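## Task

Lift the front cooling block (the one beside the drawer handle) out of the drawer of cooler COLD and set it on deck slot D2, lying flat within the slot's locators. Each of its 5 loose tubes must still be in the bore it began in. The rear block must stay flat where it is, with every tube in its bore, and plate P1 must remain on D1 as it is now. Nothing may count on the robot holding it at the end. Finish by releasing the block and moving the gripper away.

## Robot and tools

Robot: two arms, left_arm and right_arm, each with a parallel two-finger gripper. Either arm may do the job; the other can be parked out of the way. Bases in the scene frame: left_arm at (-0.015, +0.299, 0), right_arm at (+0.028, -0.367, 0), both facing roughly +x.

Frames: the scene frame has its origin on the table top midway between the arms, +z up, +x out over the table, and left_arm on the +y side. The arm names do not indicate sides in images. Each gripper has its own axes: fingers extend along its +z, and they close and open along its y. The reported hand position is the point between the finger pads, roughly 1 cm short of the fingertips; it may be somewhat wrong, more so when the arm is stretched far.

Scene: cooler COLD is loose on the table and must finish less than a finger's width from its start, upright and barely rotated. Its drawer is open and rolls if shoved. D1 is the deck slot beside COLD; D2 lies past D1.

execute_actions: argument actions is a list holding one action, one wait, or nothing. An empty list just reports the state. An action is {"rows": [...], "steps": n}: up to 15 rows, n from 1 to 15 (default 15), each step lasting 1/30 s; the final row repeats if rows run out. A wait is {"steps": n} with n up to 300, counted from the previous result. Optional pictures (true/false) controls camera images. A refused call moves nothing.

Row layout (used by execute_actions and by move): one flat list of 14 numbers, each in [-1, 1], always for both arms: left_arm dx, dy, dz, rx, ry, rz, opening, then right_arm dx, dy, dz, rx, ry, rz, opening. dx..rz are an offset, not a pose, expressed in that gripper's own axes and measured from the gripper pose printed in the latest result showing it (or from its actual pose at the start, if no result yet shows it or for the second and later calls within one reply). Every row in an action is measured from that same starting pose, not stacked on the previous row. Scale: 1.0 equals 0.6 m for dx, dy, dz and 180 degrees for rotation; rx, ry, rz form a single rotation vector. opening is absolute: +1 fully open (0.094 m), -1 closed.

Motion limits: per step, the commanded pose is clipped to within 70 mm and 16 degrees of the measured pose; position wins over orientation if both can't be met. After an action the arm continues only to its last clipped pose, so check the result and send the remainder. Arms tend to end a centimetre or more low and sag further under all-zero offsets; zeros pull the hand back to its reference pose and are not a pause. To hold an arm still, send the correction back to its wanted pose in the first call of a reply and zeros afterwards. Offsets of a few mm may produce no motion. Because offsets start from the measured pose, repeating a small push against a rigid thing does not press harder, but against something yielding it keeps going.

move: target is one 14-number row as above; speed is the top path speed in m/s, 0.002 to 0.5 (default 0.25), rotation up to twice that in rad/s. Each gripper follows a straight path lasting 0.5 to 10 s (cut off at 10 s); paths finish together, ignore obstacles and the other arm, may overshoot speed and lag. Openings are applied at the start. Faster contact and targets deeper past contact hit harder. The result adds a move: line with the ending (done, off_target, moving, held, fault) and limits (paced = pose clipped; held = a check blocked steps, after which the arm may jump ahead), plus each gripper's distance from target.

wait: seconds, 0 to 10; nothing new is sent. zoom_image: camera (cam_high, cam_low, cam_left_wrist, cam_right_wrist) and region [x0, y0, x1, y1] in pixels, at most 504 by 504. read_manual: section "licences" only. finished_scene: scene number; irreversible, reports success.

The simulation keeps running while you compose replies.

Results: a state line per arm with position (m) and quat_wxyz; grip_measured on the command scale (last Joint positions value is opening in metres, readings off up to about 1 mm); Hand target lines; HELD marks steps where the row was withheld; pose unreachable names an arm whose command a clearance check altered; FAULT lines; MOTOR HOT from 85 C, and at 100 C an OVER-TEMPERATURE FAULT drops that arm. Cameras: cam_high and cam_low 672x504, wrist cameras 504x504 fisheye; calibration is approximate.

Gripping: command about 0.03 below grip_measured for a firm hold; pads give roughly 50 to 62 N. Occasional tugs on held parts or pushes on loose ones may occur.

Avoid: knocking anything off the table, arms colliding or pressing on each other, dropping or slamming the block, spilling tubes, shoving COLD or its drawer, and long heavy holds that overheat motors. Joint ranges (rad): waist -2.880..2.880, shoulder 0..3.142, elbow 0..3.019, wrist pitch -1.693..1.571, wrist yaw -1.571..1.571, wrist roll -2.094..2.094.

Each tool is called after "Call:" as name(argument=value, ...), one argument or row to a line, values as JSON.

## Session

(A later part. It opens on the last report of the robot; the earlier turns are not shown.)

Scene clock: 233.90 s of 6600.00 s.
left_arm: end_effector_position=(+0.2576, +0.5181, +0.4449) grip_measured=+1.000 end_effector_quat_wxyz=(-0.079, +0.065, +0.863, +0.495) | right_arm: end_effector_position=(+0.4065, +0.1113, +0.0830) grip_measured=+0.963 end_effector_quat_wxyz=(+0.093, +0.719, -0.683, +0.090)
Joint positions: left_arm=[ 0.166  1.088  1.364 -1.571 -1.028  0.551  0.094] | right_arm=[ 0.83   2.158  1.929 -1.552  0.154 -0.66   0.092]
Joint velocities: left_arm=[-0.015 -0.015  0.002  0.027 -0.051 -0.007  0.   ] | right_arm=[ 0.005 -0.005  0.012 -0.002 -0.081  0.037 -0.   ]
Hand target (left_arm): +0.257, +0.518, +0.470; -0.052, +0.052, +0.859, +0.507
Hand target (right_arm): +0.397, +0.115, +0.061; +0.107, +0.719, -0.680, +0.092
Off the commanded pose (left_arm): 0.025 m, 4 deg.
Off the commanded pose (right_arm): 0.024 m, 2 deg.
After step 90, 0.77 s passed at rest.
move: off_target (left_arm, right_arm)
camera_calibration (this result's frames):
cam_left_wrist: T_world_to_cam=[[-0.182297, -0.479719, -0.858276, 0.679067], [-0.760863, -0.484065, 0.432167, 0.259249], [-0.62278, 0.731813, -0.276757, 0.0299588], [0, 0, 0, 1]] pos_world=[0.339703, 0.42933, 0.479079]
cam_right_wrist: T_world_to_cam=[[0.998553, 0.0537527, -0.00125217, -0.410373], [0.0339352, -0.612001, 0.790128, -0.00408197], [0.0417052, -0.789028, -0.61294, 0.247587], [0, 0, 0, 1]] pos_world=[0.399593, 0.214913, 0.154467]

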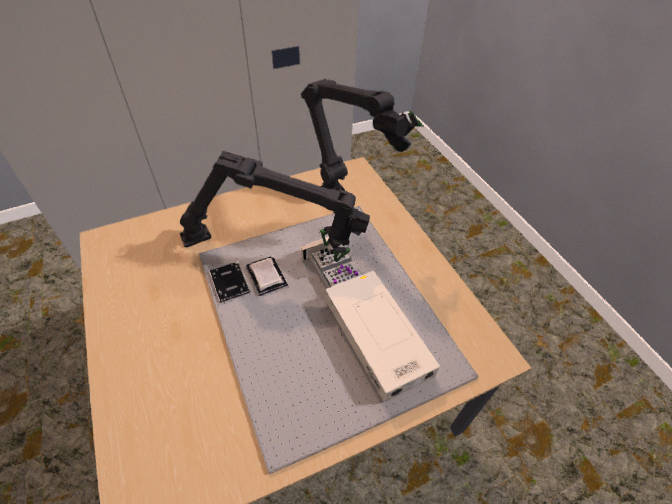

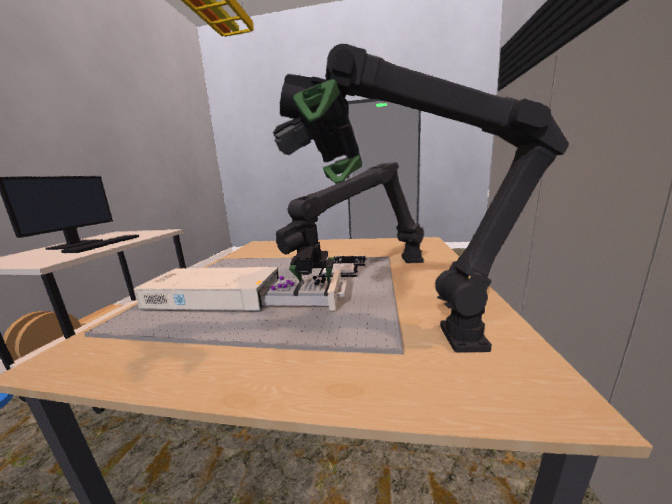

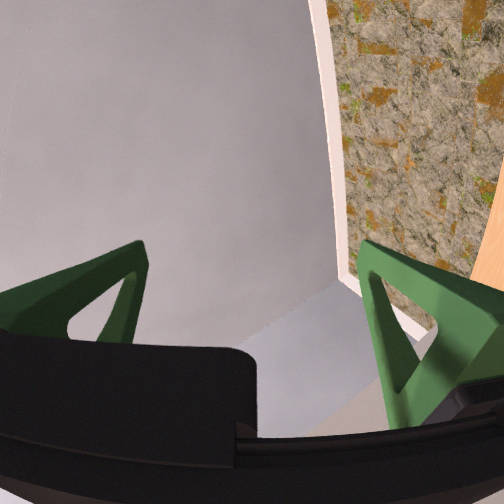

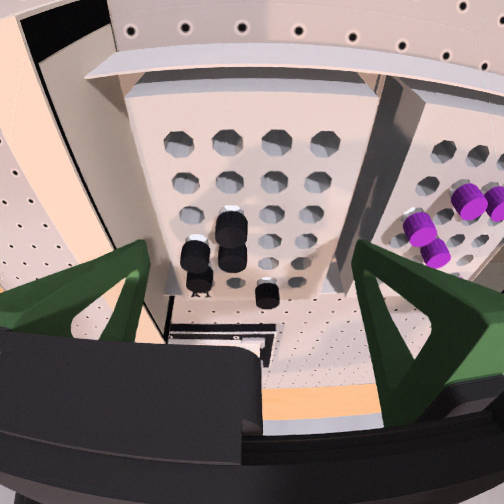

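Call:
move(
  target=[0.008,0.036,-0.021,-0.008,-0.01,-0.016,1, -0.0225,0.003,0.099,-0.0073,0.0094,-0.0018,0.93],
  speed=0.025,
)

Scene clock: 240.83 s of 6600.00 s.
left_arm: end_effector_position=(+0.2576, +0.5181, +0.4449) grip_measured=+1.000 end_effector_quat_wxyz=(-0.079, +0.065, +0.863, +0.495) | right_arm: end_effector_position=(+0.4083, +0.1137, +0.0507) grip_measured=+0.933 end_effector_quat_wxyz=(+0.090, +0.719, -0.684, +0.090)
Joint positions: left_arm=[ 0.166  1.088  1.364 -1.571 -1.028  0.551  0.094] | right_arm=[ 0.83   2.187  1.893 -1.481  0.154 -0.66   0.091]
Joint velocities: left_arm=[-0.015 -0.005 -0.007 -0.002  0.022 -0.022  0.   ] | right_arm=[ 0.005 -0.015  0.012 -0.007  0.022 -0.066 -0.001]
Hand target (left_arm): +0.257, +0.518, +0.470; -0.052, +0.052, +0.859, +0.507
Hand target (right_arm): +0.405, +0.109, +0.023; +0.112, +0.718, -0.681, +0.093
Off the commanded pose (left_arm): 0.025 m, 4 deg.
Off the commanded pose (right_arm): 0.029 m, 3 deg.
After step 90, 1.27 s passed at rest.
move: off_target (left_arm, right_arm)
camera_calibration (this result's frames):
cam_left_wrist: T_world_to_cam=[[-0.182297, -0.479719, -0.858276, 0.679067], [-0.760863, -0.484065, 0.432167, 0.259249], [-0.62278, 0.731813, -0.276757, 0.0299588], [0, 0, 0, 1]] pos_world=[0.339703, 0.42933, 0.479079]
cam_right_wrist: T_world_to_cam=[[0.998551, 0.0537494, 0.00258088, -0.412522], [0.0311179, -0.615905, 0.787206, 0.0246473], [0.0439015, -0.785985, -0.616685, 0.228603], [0, 0, 0, 1]] pos_world=[0.401122, 0.217032, 0.122638]

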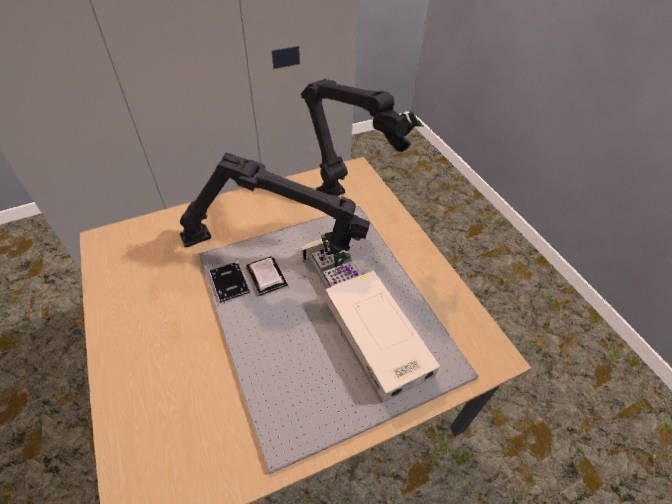

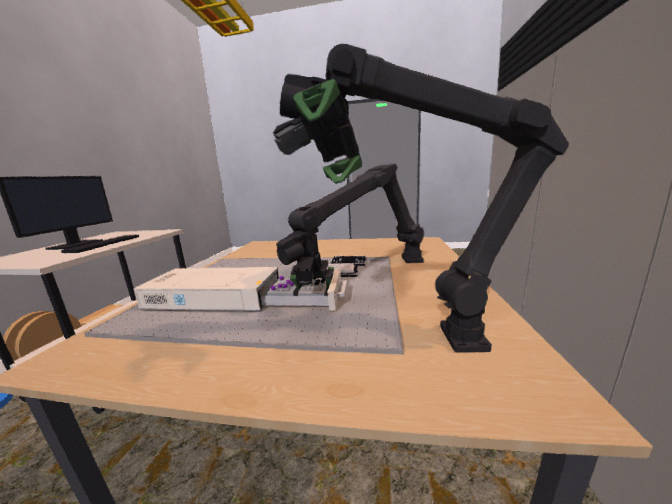

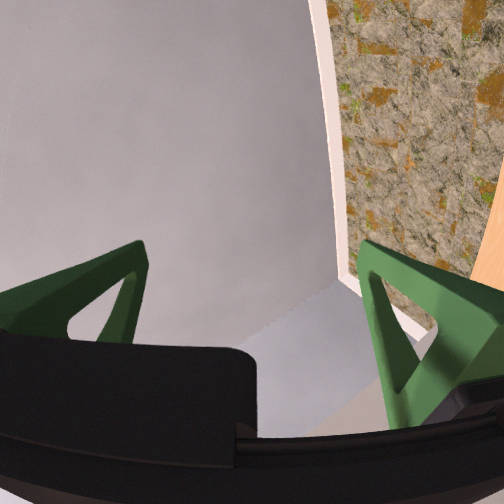

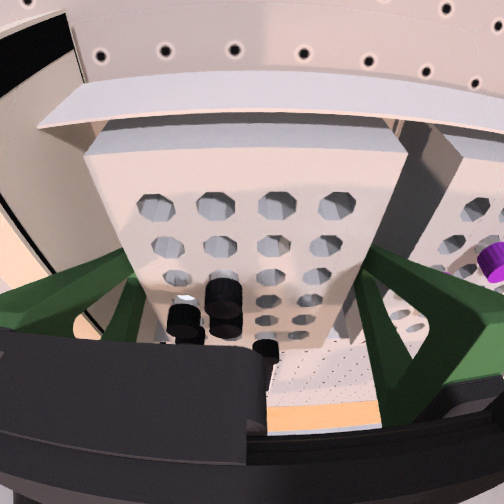

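Call:
move(
  target=[0.008,0.036,-0.021,-0.008,-0.01,-0.016,1, -0.001,0.01,0.058,-0.0085,0.011,-0.002,0.9],
  speed=0.025,
)

Call:
move(
  target=[0.008,0.036,-0.021,-0.008,-0.01,-0.016,1, 0,0,0,0,0,0,0.765],
)

Scene clock: 246.60 s of 6600.00 s.
left_arm: end_effector_position=(+0.2575, +0.5181, +0.4451) grip_measured=+1.000 end_effector_quat_wxyz=(-0.078, +0.065, +0.863, +0.495) | right_arm: end_effector_position=(+0.4081, +0.1135, +0.0476) grip_measured=+0.902 end_effector_quat_wxyz=(+0.088, +0.719, -0.684, +0.090)
Joint positions: left_arm=[ 0.166  1.087  1.364 -1.571 -1.028  0.551  0.094] | right_arm=[ 0.83   2.186  1.882 -1.467  0.154 -0.66   0.089]
Joint velocities: left_arm=[-0.005 -0.005  0.012  0.017 -0.007  0.022  0.   ] | right_arm=[ 0.005 -0.015  0.007  0.007  0.022 -0.037  0.   ]
Hand target (left_arm): +0.257, +0.518, +0.470; -0.052, +0.052, +0.859, +0.507
Hand target (right_arm): +0.402, +0.105, +0.018; +0.112, +0.718, -0.681, +0.093
Off the commanded pose (left_arm): 0.025 m, 4 deg.
Off the commanded pose (right_arm): 0.032 m, 3 deg.
After step 90, 1.13 s passed at rest.
move: off_target (left_arm, right_arm)
camera_calibration (this result's frames):
cam_left_wrist: T_world_to_cam=[[-0.181979, -0.47964, -0.858388, 0.679055], [-0.761023, -0.484105, 0.43184, 0.259305], [-0.622678, 0.731839, -0.27692, 0.0299716], [0, 0, 0, 1]] pos_world=[0.339574, 0.429298, 0.479214]
cam_right_wrist: T_world_to_cam=[[0.99854, 0.0537345, 0.00545562, -0.412426], [0.0290118, -0.618823, 0.784995, 0.0282542], [0.0455574, -0.783691, -0.619478, 0.225645], [0, 0, 0, 1]] pos_world=[0.400725, 0.216482, 0.119853]

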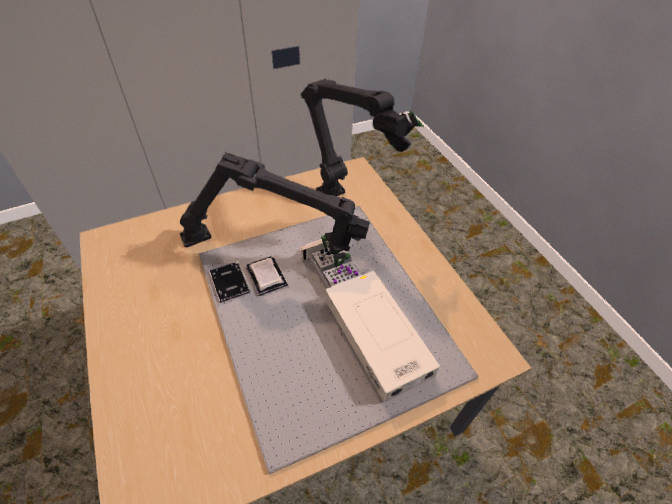

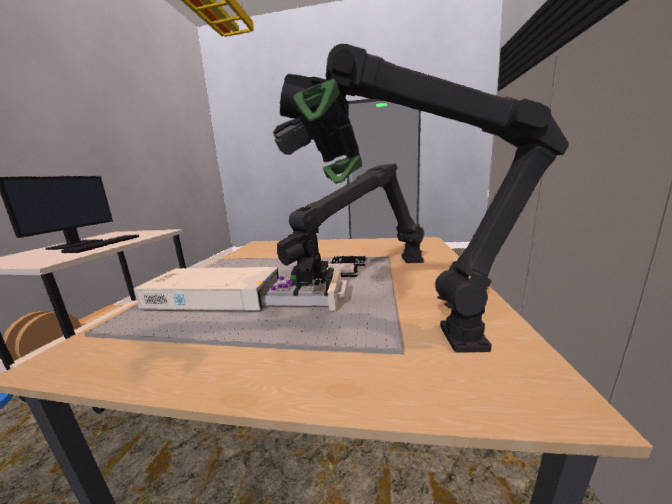

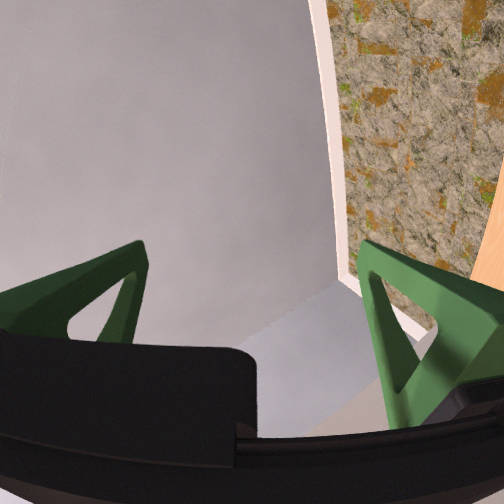

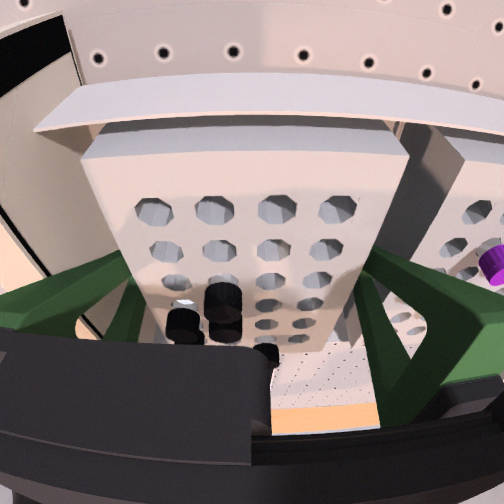

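Scene clock: 247.30 s of 6600.00 s.
left_arm: end_effector_position=(+0.2575, +0.5181, +0.4451) grip_measured=+1.000 end_effector_quat_wxyz=(-0.078, +0.065, +0.863, +0.495) | right_arm: end_effector_position=(+0.4075, +0.1137, +0.0490) grip_measured=+0.802 end_effector_quat_wxyz=(+0.087, +0.719, -0.684, +0.088)
Joint positions: left_arm=[ 0.166  1.087  1.364 -1.571 -1.028  0.551  0.094] | right_arm=[ 0.83   2.183  1.882 -1.468  0.15  -0.66   0.085]
Joint velocities: left_arm=[-0.015 -0.005 -0.022 -0.017  0.007 -0.037  0.   ] | right_arm=[-0.005  0.005 -0.002  0.007 -0.066  0.051 -0.001]
Hand target (left_arm): +0.257, +0.518, +0.470; -0.052, +0.052, +0.859, +0.507
Hand target (right_arm): +0.408, +0.113, +0.048; +0.088, +0.719, -0.684, +0.090
Off the commanded pose (left_arm): 0.025 m, 4 deg.
Off the commanded pose (right_arm): 0.002 m, 0 deg.
move: off_target (left_arm)
camera_calibration (this result's frames):
cam_left_wrist: T_world_to_cam=[[-0.181979, -0.47964, -0.858388, 0.679055], [-0.761023, -0.484105, 0.43184, 0.259305], [-0.622678, 0.731839, -0.27692, 0.0299716], [0, 0, 0, 1]] pos_world=[0.339574, 0.429298, 0.479214]
cam_right_wrist: T_world_to_cam=[[0.998571, 0.0533343, 0.00340889, -0.411723], [0.0305233, -0.621517, 0.782806, 0.0271509], [0.0438691, -0.781583, -0.622257, 0.227343], [0, 0, 0, 1]] pos_world=[0.400332, 0.216521, 0.121616]

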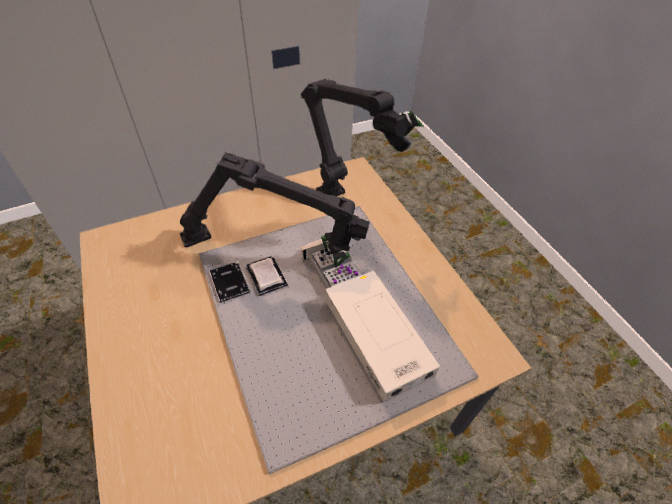

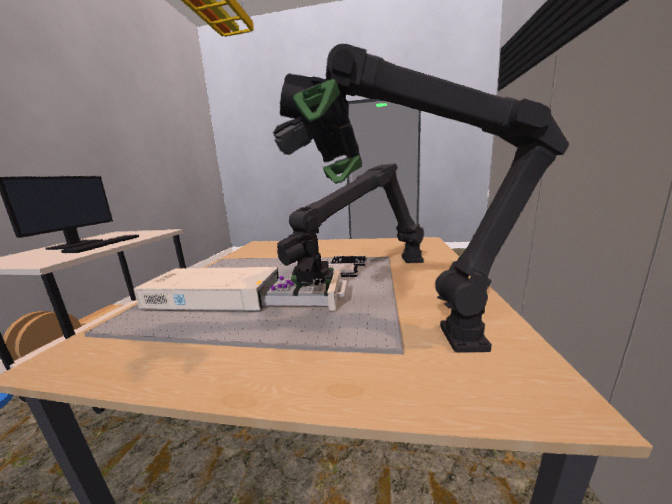

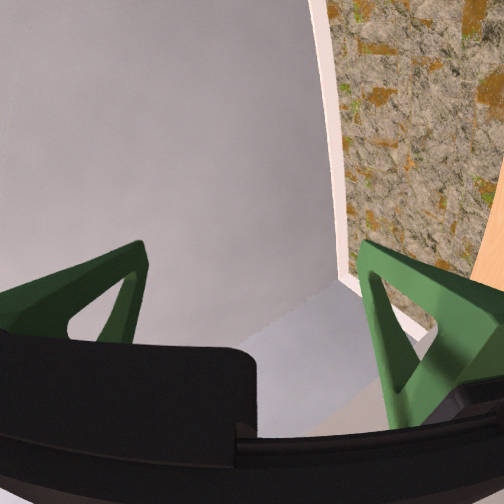

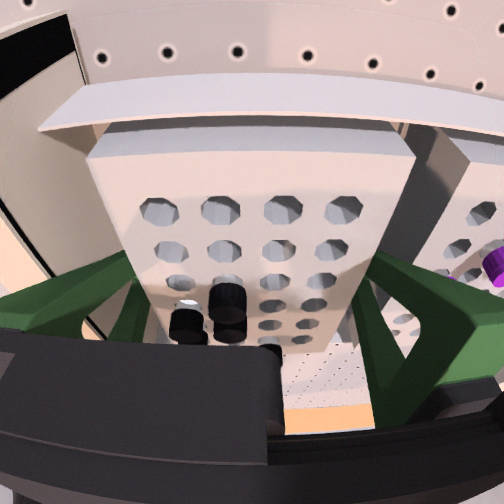

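Call:
execute_actions(
  actions=[
    {"rows":[[0.008,0.036,-0.021,-0.008,-0.01,-0.016,1,0.001,-0.006,-0.035,0.006,-0.008,0.001,0.76],[0.008,0.036,-0.021,-0.008,-0.01,-0.016,1,0.001,-0.012,-0.07,0.013,-0.016,0.003,0.76],[0.008,0.036,-0.021,-0.008,-0.01,-0.016,1,0.002,-0.016,-0.09,0.017,-0.022,0.004,0.76],[0.008,0.036,-0.021,-0.008,-0.01,-0.016,1,0.003,-0.03,-0.171,0.021,-0.027,0.005,0.76]],"steps":15},
  ],
  pictures=false,
)

Scene clock: 257.13 s of 6600.00 s.
left_arm: end_effector_position=(+0.2574, +0.5180, +0.4452) grip_measured=+1.000 end_effector_quat_wxyz=(-0.078, +0.065, +0.863, +0.496) | right_arm: end_effector_position=(+0.4073, +0.1136, +0.0506) grip_measured=+0.802 end_effector_quat_wxyz=(+0.087, +0.719, -0.684, +0.088)
Joint positions: left_arm=[ 0.166  1.087  1.364 -1.571 -1.028  0.551  0.094] | right_arm=[ 0.83   2.18   1.882 -1.47   0.149 -0.66   0.085]
Joint velocities: left_arm=[-0.015 -0.005 -0.017  0.002 -0.037  0.007  0.   ] | right_arm=[-0.005 -0.024 -0.002  0.002  0.022 -0.007 -0.001]
Hand target (left_arm): +0.257, +0.518, +0.470; -0.051, +0.052, +0.859, +0.507
Hand target (right_arm): +0.418, +0.128, +0.117; +0.033, +0.719, -0.689, +0.081
Off the commanded pose (left_arm): 0.025 m, 4 deg.
Off the commanded pose (right_arm): 0.103 m, 6 deg; position clipped at the last step of the last action.
Steps of this call (steps 1 to 90: nothing new was sent; then 6.33 s passed at rest; steps 91 to 105: all 15 steps of this action). Readings (end_effector_position):
91: left_arm (+0.2575, +0.5181, +0.4451) | right_arm (+0.4074, +0.1138, +0.0492)
92: left_arm (+0.2575, +0.5181, +0.4451) | right_arm (+0.4075, +0.1139, +0.0498)
94: left_arm (+0.2575, +0.5181, +0.4451) | right_arm (+0.4074, +0.1137, +0.0506)
98: left_arm (+0.2574, +0.5180, +0.4452) | right_arm (+0.4073, +0.1136, +0.0506)
105: the state above

Call:
execute_actions(
  actions=[
    {"rows":[[0.008,0.036,-0.021,-0.008,-0.01,-0.016,1,-0.022,-0.047,-0.15,0.021,-0.027,0.005,0.76]],"steps":15},
  ],
  pictures=false,
)

Scene clock: 261.57 s of 6600.00 s.
left_arm: end_effector_position=(+0.2574, +0.5180, +0.4452) grip_measured=+1.000 end_effector_quat_wxyz=(-0.078, +0.065, +0.863, +0.496) | right_arm: end_effector_position=(+0.4141, +0.1223, +0.0842) grip_measured=+0.802 end_effector_quat_wxyz=(+0.088, +0.719, -0.684, +0.088)
Joint positions: left_arm=[ 0.166  1.087  1.364 -1.571 -1.028  0.551  0.094] | right_arm=[ 0.829  2.189  1.988 -1.569  0.15  -0.66   0.085]
Joint velocities: left_arm=[-0.005 -0.015  0.002  0.007 -0.037 -0.037  0.   ] | right_arm=[ 0.005  0.015  0.168 -0.022  0.037 -0.007 -0.001]
Hand target (left_arm): +0.257, +0.518, +0.470; -0.051, +0.052, +0.859, +0.507
Hand target (right_arm): +0.430, +0.144, +0.136; +0.032, +0.719, -0.689, +0.081
Off the commanded pose (left_arm): 0.025 m, 4 deg.
Off the commanded pose (right_arm): 0.061 m, 6 deg.
Steps of this call (steps 1 to 90: nothing new was sent; then 0.93 s passed at rest; steps 91 to 105: all 15 steps of this action). Readings (end_effector_position):
91: left_arm (+0.2574, +0.5180, +0.4452) | right_arm (+0.4076, +0.1140, +0.0518)
92: left_arm (+0.2574, +0.5180, +0.4452) | right_arm (+0.4077, +0.1141, +0.0525)
94: left_arm (+0.2574, +0.5180, +0.4452) | right_arm (+0.4081, +0.1148, +0.0557)
98: left_arm (+0.2574, +0.5180, +0.4452) | right_arm (+0.4103, +0.1180, +0.0656)
105: the state above

Lifting works. Look.

Call:
execute_actions(
  actions=[],
)

Call:
zoom_image(
  camera="cam_low",
  region=[250, 230, 370, 320],
)

Scene clock: 265.90 s of 6600.00 s.
left_arm: end_effector_position=(+0.2574, +0.5180, +0.4452) grip_measured=+1.000 end_effector_quat_wxyz=(-0.078, +0.065, +0.863, +0.496) | right_arm: end_effector_position=(+0.4165, +0.1264, +0.0848) grip_measured=+0.802 end_effector_quat_wxyz=(+0.084, +0.719, -0.685, +0.086)
Joint positions: left_arm=[ 0.166  1.087  1.364 -1.571 -1.028  0.551  0.094] | right_arm=[ 0.829  2.197  2.004 -1.569  0.148 -0.66   0.085]
Joint velocities: left_arm=[ 0.005  0.005 -0.017 -0.007  0.007  0.022  0.   ] | right_arm=[-0.005 -0.005 -0.007  0.007  0.051  0.022  0.   ]
Hand target (left_arm): +0.257, +0.518, +0.470; -0.051, +0.052, +0.859, +0.507
Hand target (right_arm): +0.430, +0.144, +0.136; +0.032, +0.719, -0.689, +0.081
Off the commanded pose (left_arm): 0.025 m, 4 deg.
Off the commanded pose (right_arm): 0.058 m, 6 deg.
Steps of this call (steps 1 to 90: nothing new was sent; then 1.33 s passed at rest). Readings (end_effector_position):
1: left_arm (+0.2574, +0.5180, +0.4452) | right_arm (+0.4148, +0.1237, +0.0853)
2: left_arm (+0.2574, +0.5180, +0.4452) | right_arm (+0.4155, +0.1249, +0.0865)
4: left_arm (+0.2574, +0.5180, +0.4452) | right_arm (+0.4164, +0.1263, +0.0881)
8: left_arm (+0.2574, +0.5180, +0.4452) | right_arm (+0.4166, +0.1266, +0.0882)
90: the state above
camera_calibration (this result's frames):
cam_left_wrist: T_world_to_cam=[[-0.181661, -0.47956, -0.858499, 0.679044], [-0.761183, -0.484145, 0.431514, 0.259361], [-0.622575, 0.731864, -0.277082, 0.0299845], [0, 0, 0, 1]] pos_world=[0.339445, 0.429266, 0.479349]
cam_right_wrist: T_world_to_cam=[[0.998578, 0.0529198, 0.00640903, -0.421709], [0.0282296, -0.626968, 0.778533, 0.008701], [0.0452181, -0.777245, -0.627571, 0.258421], [0, 0, 0, 1]] pos_world=[0.409178, 0.228628, 0.158106]

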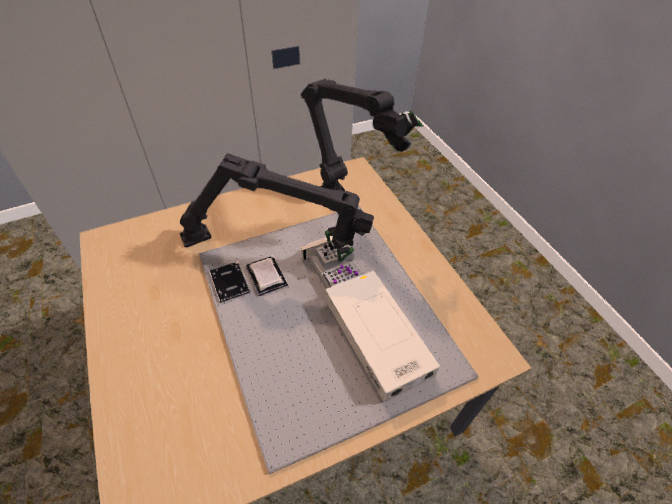

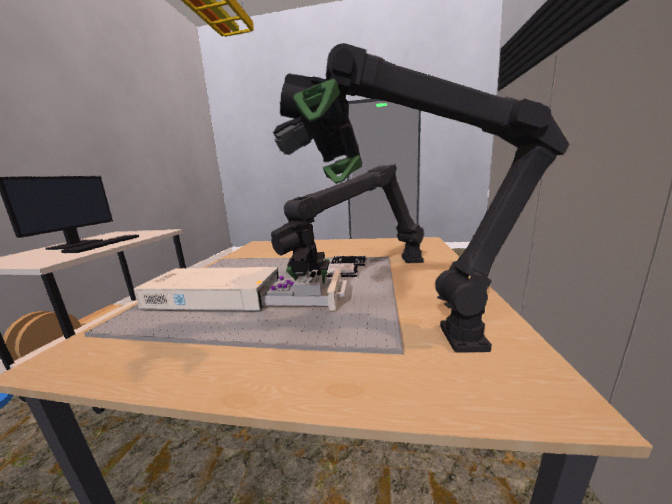

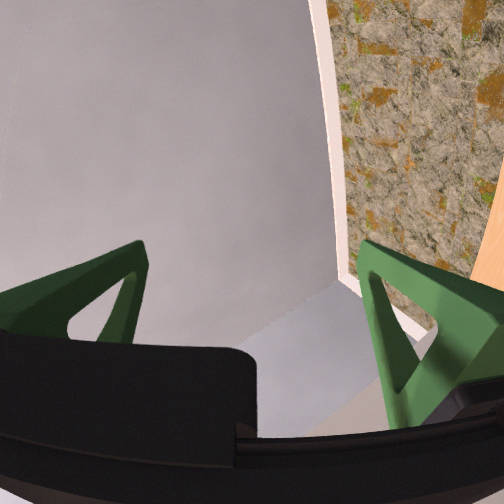

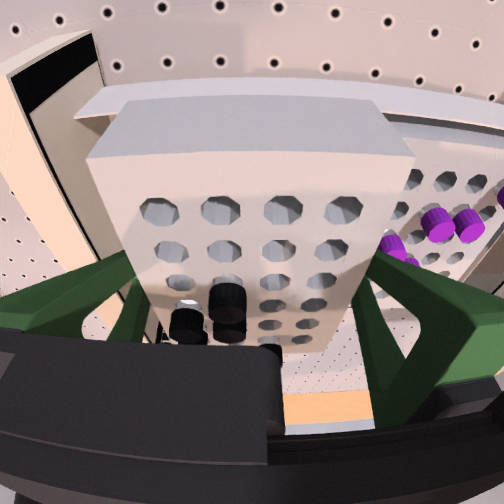

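Region (250, 230, 370, 320) of cam_low's 672x504 image, scaled by 4.200, with more detail than that image has; it fills the top 378 rows of this view, and the rest is white.

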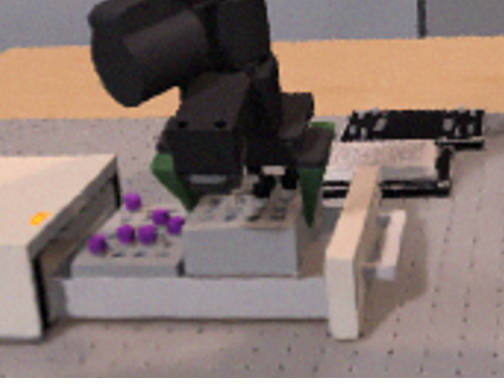

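Call:
execute_actions(
  actions=[
    {"rows":[[0.008,0.036,-0.021,-0.008,-0.01,-0.016,1,-0.01,-0.037,-0.149,0.02,-0.0255,0.005,0.76]],"steps":15},
  ],
  pictures=false,
)

Call:
execute_actions(
  actions=[
    {"steps":15},
  ],
  pictures=false,
)

Scene clock: 272.27 s of 6600.00 s.
left_arm: end_effector_position=(+0.2573, +0.5180, +0.4453) grip_measured=+1.000 end_effector_quat_wxyz=(-0.078, +0.064, +0.863, +0.496) | right_arm: end_effector_position=(+0.4227, +0.1351, +0.1206) grip_measured=+0.802 end_effector_quat_wxyz=(+0.079, +0.719, -0.685, +0.085)
Joint positions: left_arm=[ 0.166  1.087  1.364 -1.571 -1.028  0.551  0.094] | right_arm=[ 0.829  2.207  2.117 -1.662  0.148 -0.66   0.085]
Joint velocities: left_arm=[-0.015 -0.005  0.007 -0.002  0.037 -0.037  0.   ] | right_arm=[ 0.005 -0.005  0.173 -0.081 -0.007  0.007  0.   ]
Hand target (left_arm): +0.257, +0.518, +0.470; -0.051, +0.052, +0.859, +0.507
Hand target (right_arm): +0.434, +0.150, +0.170; +0.032, +0.719, -0.690, +0.080
Off the commanded pose (left_arm): 0.025 m, 4 deg.
Off the commanded pose (right_arm): 0.055 m, 5 deg.
Steps of this call (steps 1 to 90: nothing new was sent; then 2.87 s passed at rest; steps 91 to 105: all 15 steps of this action). Readings (end_effector_position):
91: left_arm (+0.2574, +0.5180, +0.4452) | right_arm (+0.4164, +0.1263, +0.0857)
92: left_arm (+0.2574, +0.5180, +0.4452) | right_arm (+0.4160, +0.1258, +0.0864)
94: left_arm (+0.2573, +0.5180, +0.4453) | right_arm (+0.4158, +0.1255, +0.0895)
98: left_arm (+0.2573, +0.5180, +0.4453) | right_arm (+0.4171, +0.1274, +0.0988)
105: the state above

Scene clock: 272.77 s of 6600.00 s.
left_arm: end_effector_position=(+0.2573, +0.5180, +0.4453) grip_measured=+1.000 end_effector_quat_wxyz=(-0.078, +0.064, +0.863, +0.496) | right_arm: end_effector_position=(+0.4238, +0.1366, +0.1179) grip_measured=+0.802 end_effector_quat_wxyz=(+0.082, +0.719, -0.685, +0.086)
Joint positions: left_arm=[ 0.166  1.087  1.364 -1.571 -1.028  0.551  0.094] | right_arm=[ 0.829  2.219  2.131 -1.67   0.148 -0.66   0.085]
Joint velocities: left_arm=[-0.015 -0.015  0.007 -0.027  0.007 -0.037  0.   ] | right_arm=[-0.005  0.015  0.002 -0.022  0.022  0.007  0.001]
Hand target (left_arm): +0.257, +0.518, +0.470; -0.051, +0.052, +0.859, +0.507
Hand target (right_arm): +0.434, +0.150, +0.170; +0.031, +0.719, -0.690, +0.080
Off the commanded pose (left_arm): 0.025 m, 4 deg.
Off the commanded pose (right_arm): 0.057 m, 6 deg.
Steps of this call (steps 1 to 15: nothing new was sent). Readings (end_effector_position):
1: left_arm (+0.2573, +0.5180, +0.4453) | right_arm (+0.4233, +0.1359, +0.1226)
2: left_arm (+0.2573, +0.5180, +0.4453) | right_arm (+0.4238, +0.1366, +0.1242)
4: left_arm (+0.2573, +0.5180, +0.4453) | right_arm (+0.4243, +0.1373, +0.1256)
8: left_arm (+0.2573, +0.5180, +0.4453) | right_arm (+0.4239, +0.1367, +0.1238)
15: the state above

Call:
execute_actions(
  actions=[
    {"rows":[[0.008,0.036,-0.021,-0.008,-0.01,-0.016,1,0.03,0,-0.121,0.02,-0.0255,0.005,0.76]],"steps":15},
  ],
  pictures=false,
)

Call:
execute_actions(
  actions=[
    {"steps":15},
  ],
  pictures=false,
)

Scene clock: 277.50 s of 6600.00 s.
left_arm: end_effector_position=(+0.2571, +0.5180, +0.4454) grip_measured=+1.000 end_effector_quat_wxyz=(-0.078, +0.064, +0.863, +0.496) | right_arm: end_effector_position=(+0.4192, +0.1303, +0.1283) grip_measured=+0.802 end_effector_quat_wxyz=(+0.079, +0.719, -0.685, +0.085)
Joint positions: left_arm=[ 0.166  1.086  1.364 -1.571 -1.028  0.551  0.094] | right_arm=[ 0.829  2.185  2.1   -1.668  0.147 -0.66   0.085]
Joint velocities: left_arm=[ 0.005 -0.005  0.002 -0.002 -0.022 -0.007  0.   ] | right_arm=[ 0.005 -0.015 -0.017 -0.022 -0.037  0.022 -0.   ]
Hand target (left_arm): +0.257, +0.518, +0.470; -0.051, +0.051, +0.859, +0.507
Hand target (right_arm): +0.421, +0.133, +0.190; +0.031, +0.719, -0.690, +0.080
Off the commanded pose (left_arm): 0.025 m, 4 deg.
Off the commanded pose (right_arm): 0.065 m, 6 deg.
Steps of this call (steps 1 to 90: nothing new was sent; then 1.23 s passed at rest; steps 91 to 105: all 15 steps of this action). Readings (end_effector_position):
91: left_arm (+0.2573, +0.5180, +0.4453) | right_arm (+0.4235, +0.1361, +0.1171)
92: left_arm (+0.2573, +0.5180, +0.4453) | right_arm (+0.4226, +0.1351, +0.1170)
94: left_arm (+0.2573, +0.5180, +0.4453) | right_arm (+0.4205, +0.1321, +0.1175)
98: left_arm (+0.2571, +0.5180, +0.4454) | right_arm (+0.4195, +0.1307, +0.1214)
105: the state above

Scene clock: 278.00 s of 6600.00 s.
left_arm: end_effector_position=(+0.2571, +0.5180, +0.4454) grip_measured=+1.000 end_effector_quat_wxyz=(-0.078, +0.064, +0.863, +0.496) | right_arm: end_effector_position=(+0.4191, +0.1302, +0.1288) grip_measured=+0.802 end_effector_quat_wxyz=(+0.079, +0.719, -0.685, +0.085)
Joint positions: left_arm=[ 0.166  1.086  1.364 -1.571 -1.028  0.551  0.094] | right_arm=[ 0.829  2.185  2.1   -1.668  0.147 -0.66   0.085]
Joint velocities: left_arm=[-0.015 -0.015  0.012 -0.007  0.022  0.066  0.   ] | right_arm=[ 0.005 -0.005 -0.007 -0.002 -0.066 -0.037  0.001]
Hand target (left_arm): +0.257, +0.518, +0.470; -0.051, +0.051, +0.859, +0.507
Hand target (right_arm): +0.421, +0.133, +0.190; +0.031, +0.719, -0.690, +0.080
Off the commanded pose (left_arm): 0.025 m, 4 deg.
Off the commanded pose (right_arm): 0.064 m, 6 deg.
Steps of this call (steps 1 to 15: nothing new was sent). Readings (end_effector_position):
1: left_arm (+0.2571, +0.5180, +0.4454) | right_arm (+0.4191, +0.1303, +0.1288)
2: left_arm (+0.2571, +0.5180, +0.4454) | right_arm (+0.4191, +0.1302, +0.1288)
4: left_arm (+0.2571, +0.5180, +0.4454) | right_arm (+0.4191, +0.1302, +0.1288)
8: left_arm (+0.2571, +0.5180, +0.4454) | right_arm (+0.4191, +0.1302, +0.1288)
15: the state above

Call:
execute_actions(
  actions=[
    {"rows":[[0.008,0.036,-0.021,-0.008,-0.01,-0.016,1,0.04,0.001,-0.093,0.0175,-0.022,0.004,0.76],[0.008,0.036,-0.021,-0.008,-0.01,-0.016,1,0.055,0.002,-0.089,0.0175,-0.022,0.004,0.76],[0.008,0.036,-0.021,-0.008,-0.01,-0.016,1,0.075,0.003,-0.084,0.0175,-0.022,0.004,0.76]],"steps":12},
  ],
  pictures=false,
)

Call:
execute_actions(
  actions=[
    {"rows":[[0.008,0.036,-0.021,-0.008,-0.01,-0.016,1,0.078,0.003,-0.08,0.018,-0.023,0.004,0.76]],"steps":12},
  ],
  pictures=false,
)

Call:
execute_actions(
  actions=[
    {"rows":[[0.008,0.036,-0.021,-0.008,-0.01,-0.016,1,0.078,0.003,-0.08,0.018,-0.023,0.004,0.76]],"steps":15},
  ],
)

Scene clock: 297.23 s of 6600.00 s.
left_arm: end_effector_position=(+0.2571, +0.5180, +0.4454) grip_measured=+1.000 end_effector_quat_wxyz=(-0.078, +0.064, +0.863, +0.496) | right_arm: end_effector_position=(+0.4025, +0.0961, +0.1300) grip_measured=+0.802 end_effector_quat_wxyz=(+0.089, +0.718, -0.685, +0.085)
Joint positions: left_arm=[ 0.166  1.086  1.364 -1.571 -1.028  0.551  0.094] | right_arm=[ 0.818  2.08   1.925 -1.615  0.147 -0.67   0.085]
Joint velocities: left_arm=[-0.005  0.005 -0.012  0.007  0.007 -0.066  0.   ] | right_arm=[-0.044 -0.083 -0.012  0.061 -0.037  0.007 -0.001]
Hand target (left_arm): +0.257, +0.518, +0.470; -0.051, +0.051, +0.859, +0.507
Hand target (right_arm): +0.415, +0.095, +0.186; +0.036, +0.719, -0.689, +0.081
Off the commanded pose (left_arm): 0.025 m, 4 deg.
Off the commanded pose (right_arm): 0.060 m, 6 deg.
Steps of this call (steps 1 to 90: nothing new was sent; then 15.83 s passed at rest; steps 91 to 102: all 12 steps of this action). Readings (end_effector_position):
91: left_arm (+0.2571, +0.5180, +0.4454) | right_arm (+0.4185, +0.1293, +0.1276)
92: left_arm (+0.2571, +0.5180, +0.4454) | right_arm (+0.4167, +0.1269, +0.1264)
94: left_arm (+0.2571, +0.5180, +0.4454) | right_arm (+0.4089, +0.1158, +0.1229)
98: left_arm (+0.2571, +0.5180, +0.4454) | right_arm (+0.3990, +0.0975, +0.1236)
102: the state above

Scene clock: 297.63 s of 6600.00 s.
left_arm: end_effector_position=(+0.2570, +0.5179, +0.4455) grip_measured=+1.000 end_effector_quat_wxyz=(-0.078, +0.064, +0.863, +0.496) | right_arm: end_effector_position=(+0.3900, +0.0589, +0.1409) grip_measured=+0.802 end_effector_quat_wxyz=(+0.088, +0.716, -0.687, +0.083)
Joint positions: left_arm=[ 0.166  1.086  1.364 -1.571 -1.028  0.551  0.094] | right_arm=[ 0.797  1.966  1.773 -1.571  0.146 -0.685  0.085]
Joint velocities: left_arm=[-0.015 -0.015 -0.007  0.017 -0.007  0.066  0.   ] | right_arm=[-0.015 -0.034 -0.002 -0.007  0.007 -0.022 -0.   ]
Hand target (left_arm): +0.257, +0.518, +0.470; -0.051, +0.051, +0.859, +0.507
Hand target (right_arm): +0.400, +0.060, +0.186; +0.043, +0.719, -0.689, +0.080
Off the commanded pose (left_arm): 0.025 m, 4 deg.
Off the commanded pose (right_arm): 0.049 m, 5 deg.
Steps of this call (steps 1 to 12: all 12 steps of this action). Readings (end_effector_position):
1: left_arm (+0.2571, +0.5180, +0.4454) | right_arm (+0.4024, +0.0940, +0.1297)
2: left_arm (+0.2571, +0.5180, +0.4454) | right_arm (+0.4003, +0.0897, +0.1294)
4: left_arm (+0.2571, +0.5180, +0.4454) | right_arm (+0.3915, +0.0741, +0.1296)
8: left_arm (+0.2570, +0.5179, +0.4455) | right_arm (+0.3879, +0.0604, +0.1359)
12: the state above

Scene clock: 298.13 s of 6600.00 s.
left_arm: end_effector_position=(+0.2569, +0.5179, +0.4456) grip_measured=+1.000 end_effector_quat_wxyz=(-0.078, +0.064, +0.863, +0.496) | right_arm: end_effector_position=(+0.3776, +0.0208, +0.1558) grip_measured=+0.802 end_effector_quat_wxyz=(+0.084, +0.714, -0.690, +0.080)
Joint positions: left_arm=[ 0.166  1.085  1.364 -1.571 -1.028  0.551  0.094] | right_arm=[ 0.77   1.851  1.641 -1.543  0.145 -0.705  0.085]
Joint velocities: left_arm=[ 0.005 -0.005 -0.007 -0.002 -0.022  0.051  0.   ] | right_arm=[-0.015  0.005 -0.012 -0.007  0.037  0.081  0.001]
Hand target (left_arm): +0.257, +0.518, +0.470; -0.051, +0.051, +0.859, +0.507
Hand target (right_arm): +0.387, +0.023, +0.197; +0.042, +0.717, -0.692, +0.078
Off the commanded pose (left_arm): 0.025 m, 4 deg.
Off the commanded pose (right_arm): 0.045 m, 5 deg.
Steps of this call (steps 1 to 15: all 15 steps of this action). Readings (end_effector_position):
1: left_arm (+0.2570, +0.5179, +0.4455) | right_arm (+0.3894, +0.0571, +0.1403)
2: left_arm (+0.2570, +0.5179, +0.4455) | right_arm (+0.3868, +0.0533, +0.1389)
4: left_arm (+0.2570, +0.5179, +0.4455) | right_arm (+0.3779, +0.0385, +0.1386)
8: left_arm (+0.2569, +0.5179, +0.4456) | right_arm (+0.3744, +0.0240, +0.1467)
15: the state above
camera_calibration (this result's frames):
cam_left_wrist: T_world_to_cam=[[-0.18039, -0.479243, -0.858945, 0.678998], [-0.761821, -0.484304, 0.430207, 0.259584], [-0.622164, 0.731967, -0.277733, 0.0300357], [0, 0, 0, 1]] pos_world=[0.338928, 0.429137, 0.479888]
cam_right_wrist: T_world_to_cam=[[0.999327, 0.0366723, -0.000167738, -0.376729], [0.0234001, -0.634123, 0.772878, -0.108826], [0.0282369, -0.772362, -0.634554, 0.230171], [0, 0, 0, 1]] pos_world=[0.372523, 0.122582, 0.230102]

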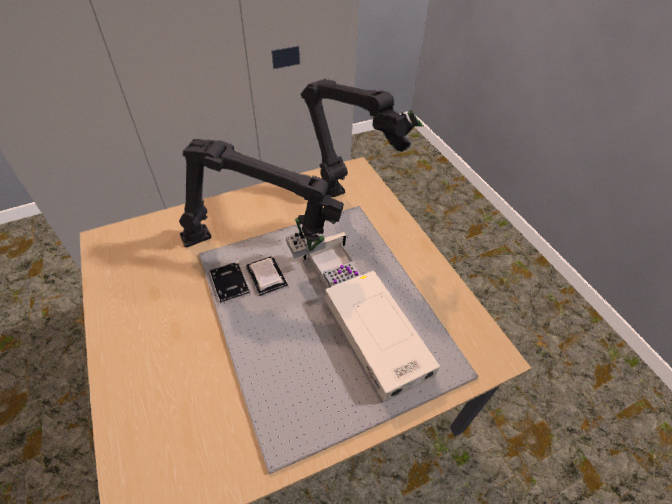

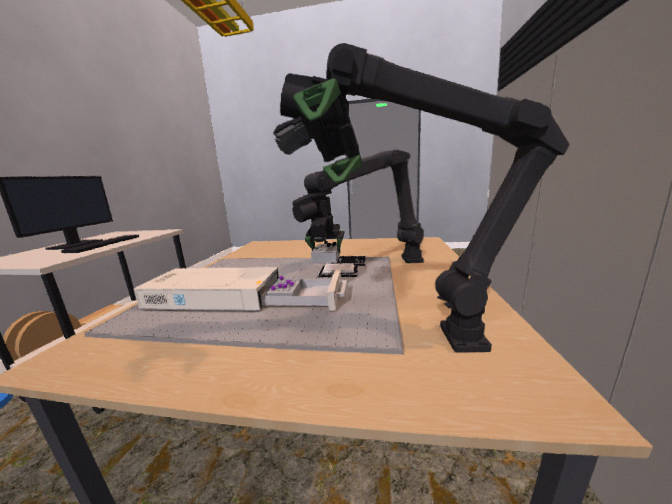

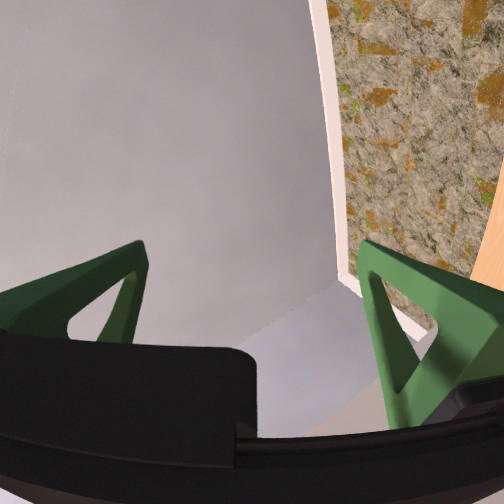

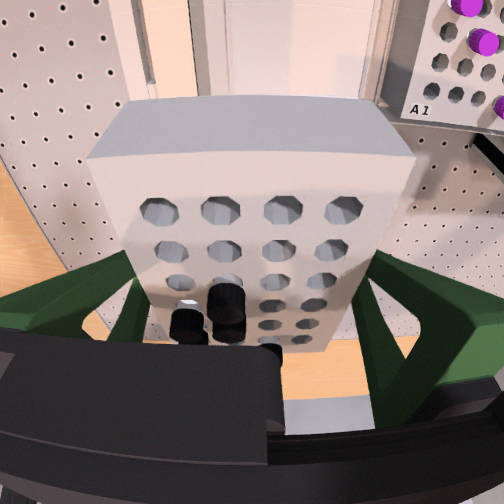

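Call:
execute_actions(
  actions=[
    {"rows":[[0.008,0.036,-0.021,-0.008,-0.01,-0.016,1,0.05,-0.01,-0.07,0.016,-0.021,0.004,0.76],[0.008,0.036,-0.021,-0.008,-0.01,-0.016,1,0.08,-0.01,-0.065,0.016,-0.021,0.004,0.76]],"steps":15},
  ],
  pictures=false,
)

Call:
move(
  target=[0.008,0.036,-0.021,-0.008,-0.01,-0.016,1,0.458,0.06,0.09,-0.102,-0.019,0.494,0.76],
  speed=0.2,
)

Scene clock: 317.87 s of 6600.00 s.
left_arm: end_effector_position=(+0.2569, +0.5179, +0.4456) grip_measured=+1.000 end_effector_quat_wxyz=(-0.078, +0.064, +0.863, +0.496) | right_arm: end_effector_position=(+0.3761, -0.0225, +0.1648) grip_measured=+0.802 end_effector_quat_wxyz=(-0.083, -0.708, +0.697, -0.075)
Joint positions: left_arm=[ 0.166  1.085  1.364 -1.571 -1.028  0.551  0.094] | right_arm=[ 0.716  1.757  1.533 -1.52   0.144 -0.743  0.085]
Joint velocities: left_arm=[ 0.005 -0.005  0.002  0.007  0.037  0.066  0.   ] | right_arm=[-0.005 -0.015  0.007 -0.002  0.007 -0.037 -0.   ]
Hand target (left_arm): +0.257, +0.518, +0.470; -0.051, +0.051, +0.859, +0.507
Hand target (right_arm): +0.383, -0.018, +0.203; +0.042, +0.714, -0.695, +0.074
Off the commanded pose (left_arm): 0.025 m, 4 deg.
Off the commanded pose (right_arm): 0.041 m, 5 deg.
Steps of this call (steps 1 to 90: nothing new was sent; then 16.23 s passed at rest; steps 91 to 105: all 15 steps of this action). Readings (end_effector_position):
91: left_arm (+0.2569, +0.5179, +0.4456) | right_arm (+0.3773, +0.0198, +0.1554)
92: left_arm (+0.2569, +0.5179, +0.4456) | right_arm (+0.3762, +0.0170, +0.1541)
94: left_arm (+0.2569, +0.5179, +0.4456) | right_arm (+0.3703, +0.0047, +0.1525)
98: left_arm (+0.2569, +0.5179, +0.4456) | right_arm (+0.3697, -0.0156, +0.1574)
105: the state above

Scene clock: 322.47 s of 6600.00 s.
left_arm: end_effector_position=(+0.2568, +0.5179, +0.4457) grip_measured=+1.000 end_effector_quat_wxyz=(-0.077, +0.064, +0.863, +0.496) | right_arm: end_effector_position=(+0.3331, -0.2983, +0.1490) grip_measured=+0.802 end_effector_quat_wxyz=(-0.121, -0.017, +0.992, +0.013)
Joint positions: left_arm=[ 0.166  1.085  1.364 -1.571 -1.028  0.551  0.094] | right_arm=[ 0.071  1.361  1.021 -1.467 -0.067  0.145  0.085]
Joint velocities: left_arm=[-0.015  0.005 -0.017  0.012  0.022 -0.007  0.   ] | right_arm=[-0.005  0.005 -0.012  0.012 -0.022  0.066  0.   ]
Hand target (left_arm): +0.256, +0.518, +0.471; -0.051, +0.051, +0.859, +0.507
Hand target (right_arm): +0.339, -0.299, +0.168; -0.092, -0.004, +0.995, +0.021
Off the commanded pose (left_arm): 0.025 m, 4 deg.
Off the commanded pose (right_arm): 0.028 m, 4 deg.
move: off_target (left_arm, right_arm)
camera_calibration (this result's frames):
cam_left_wrist: T_world_to_cam=[[-0.180072, -0.479163, -0.859056, 0.678986], [-0.76198, -0.484344, 0.429881, 0.259639], [-0.622062, 0.731993, -0.277896, 0.0300485], [0, 0, 0, 1]] pos_world=[0.338799, 0.429105, 0.480023]
cam_right_wrist: T_world_to_cam=[[0.0341979, -0.999186, -0.0214058, -0.304848], [-0.62526, -0.0380991, 0.779486, 0.087942], [-0.779667, -0.0132726, -0.626054, 0.474894], [0, 0, 0, 1]] pos_world=[0.435671, -0.294946, 0.222234]

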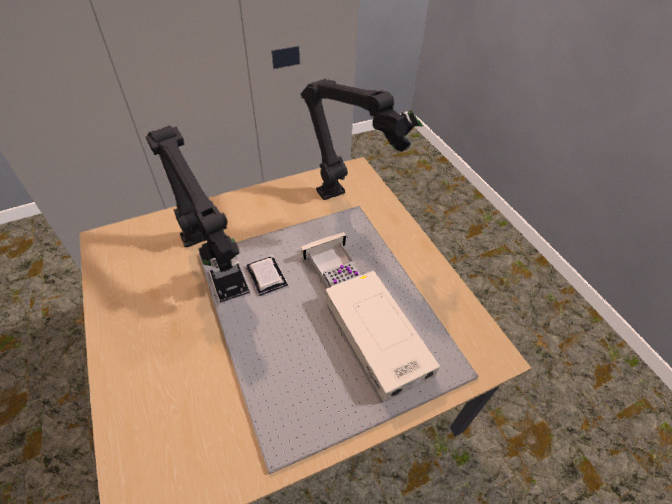

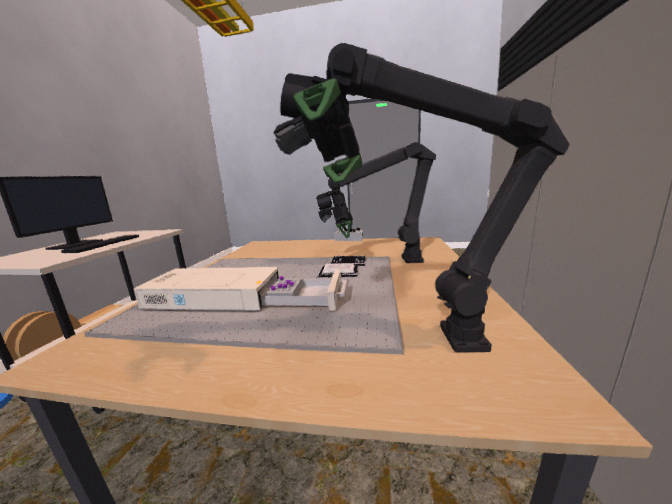

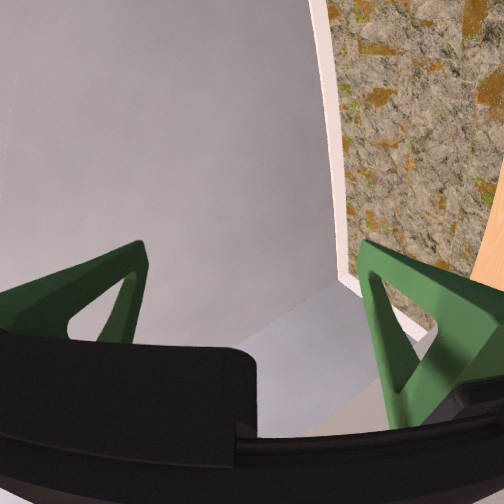

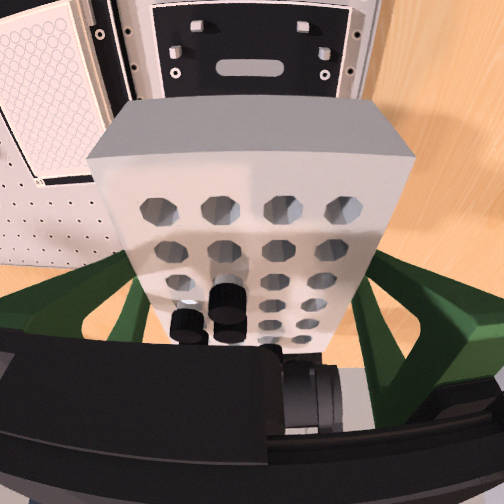

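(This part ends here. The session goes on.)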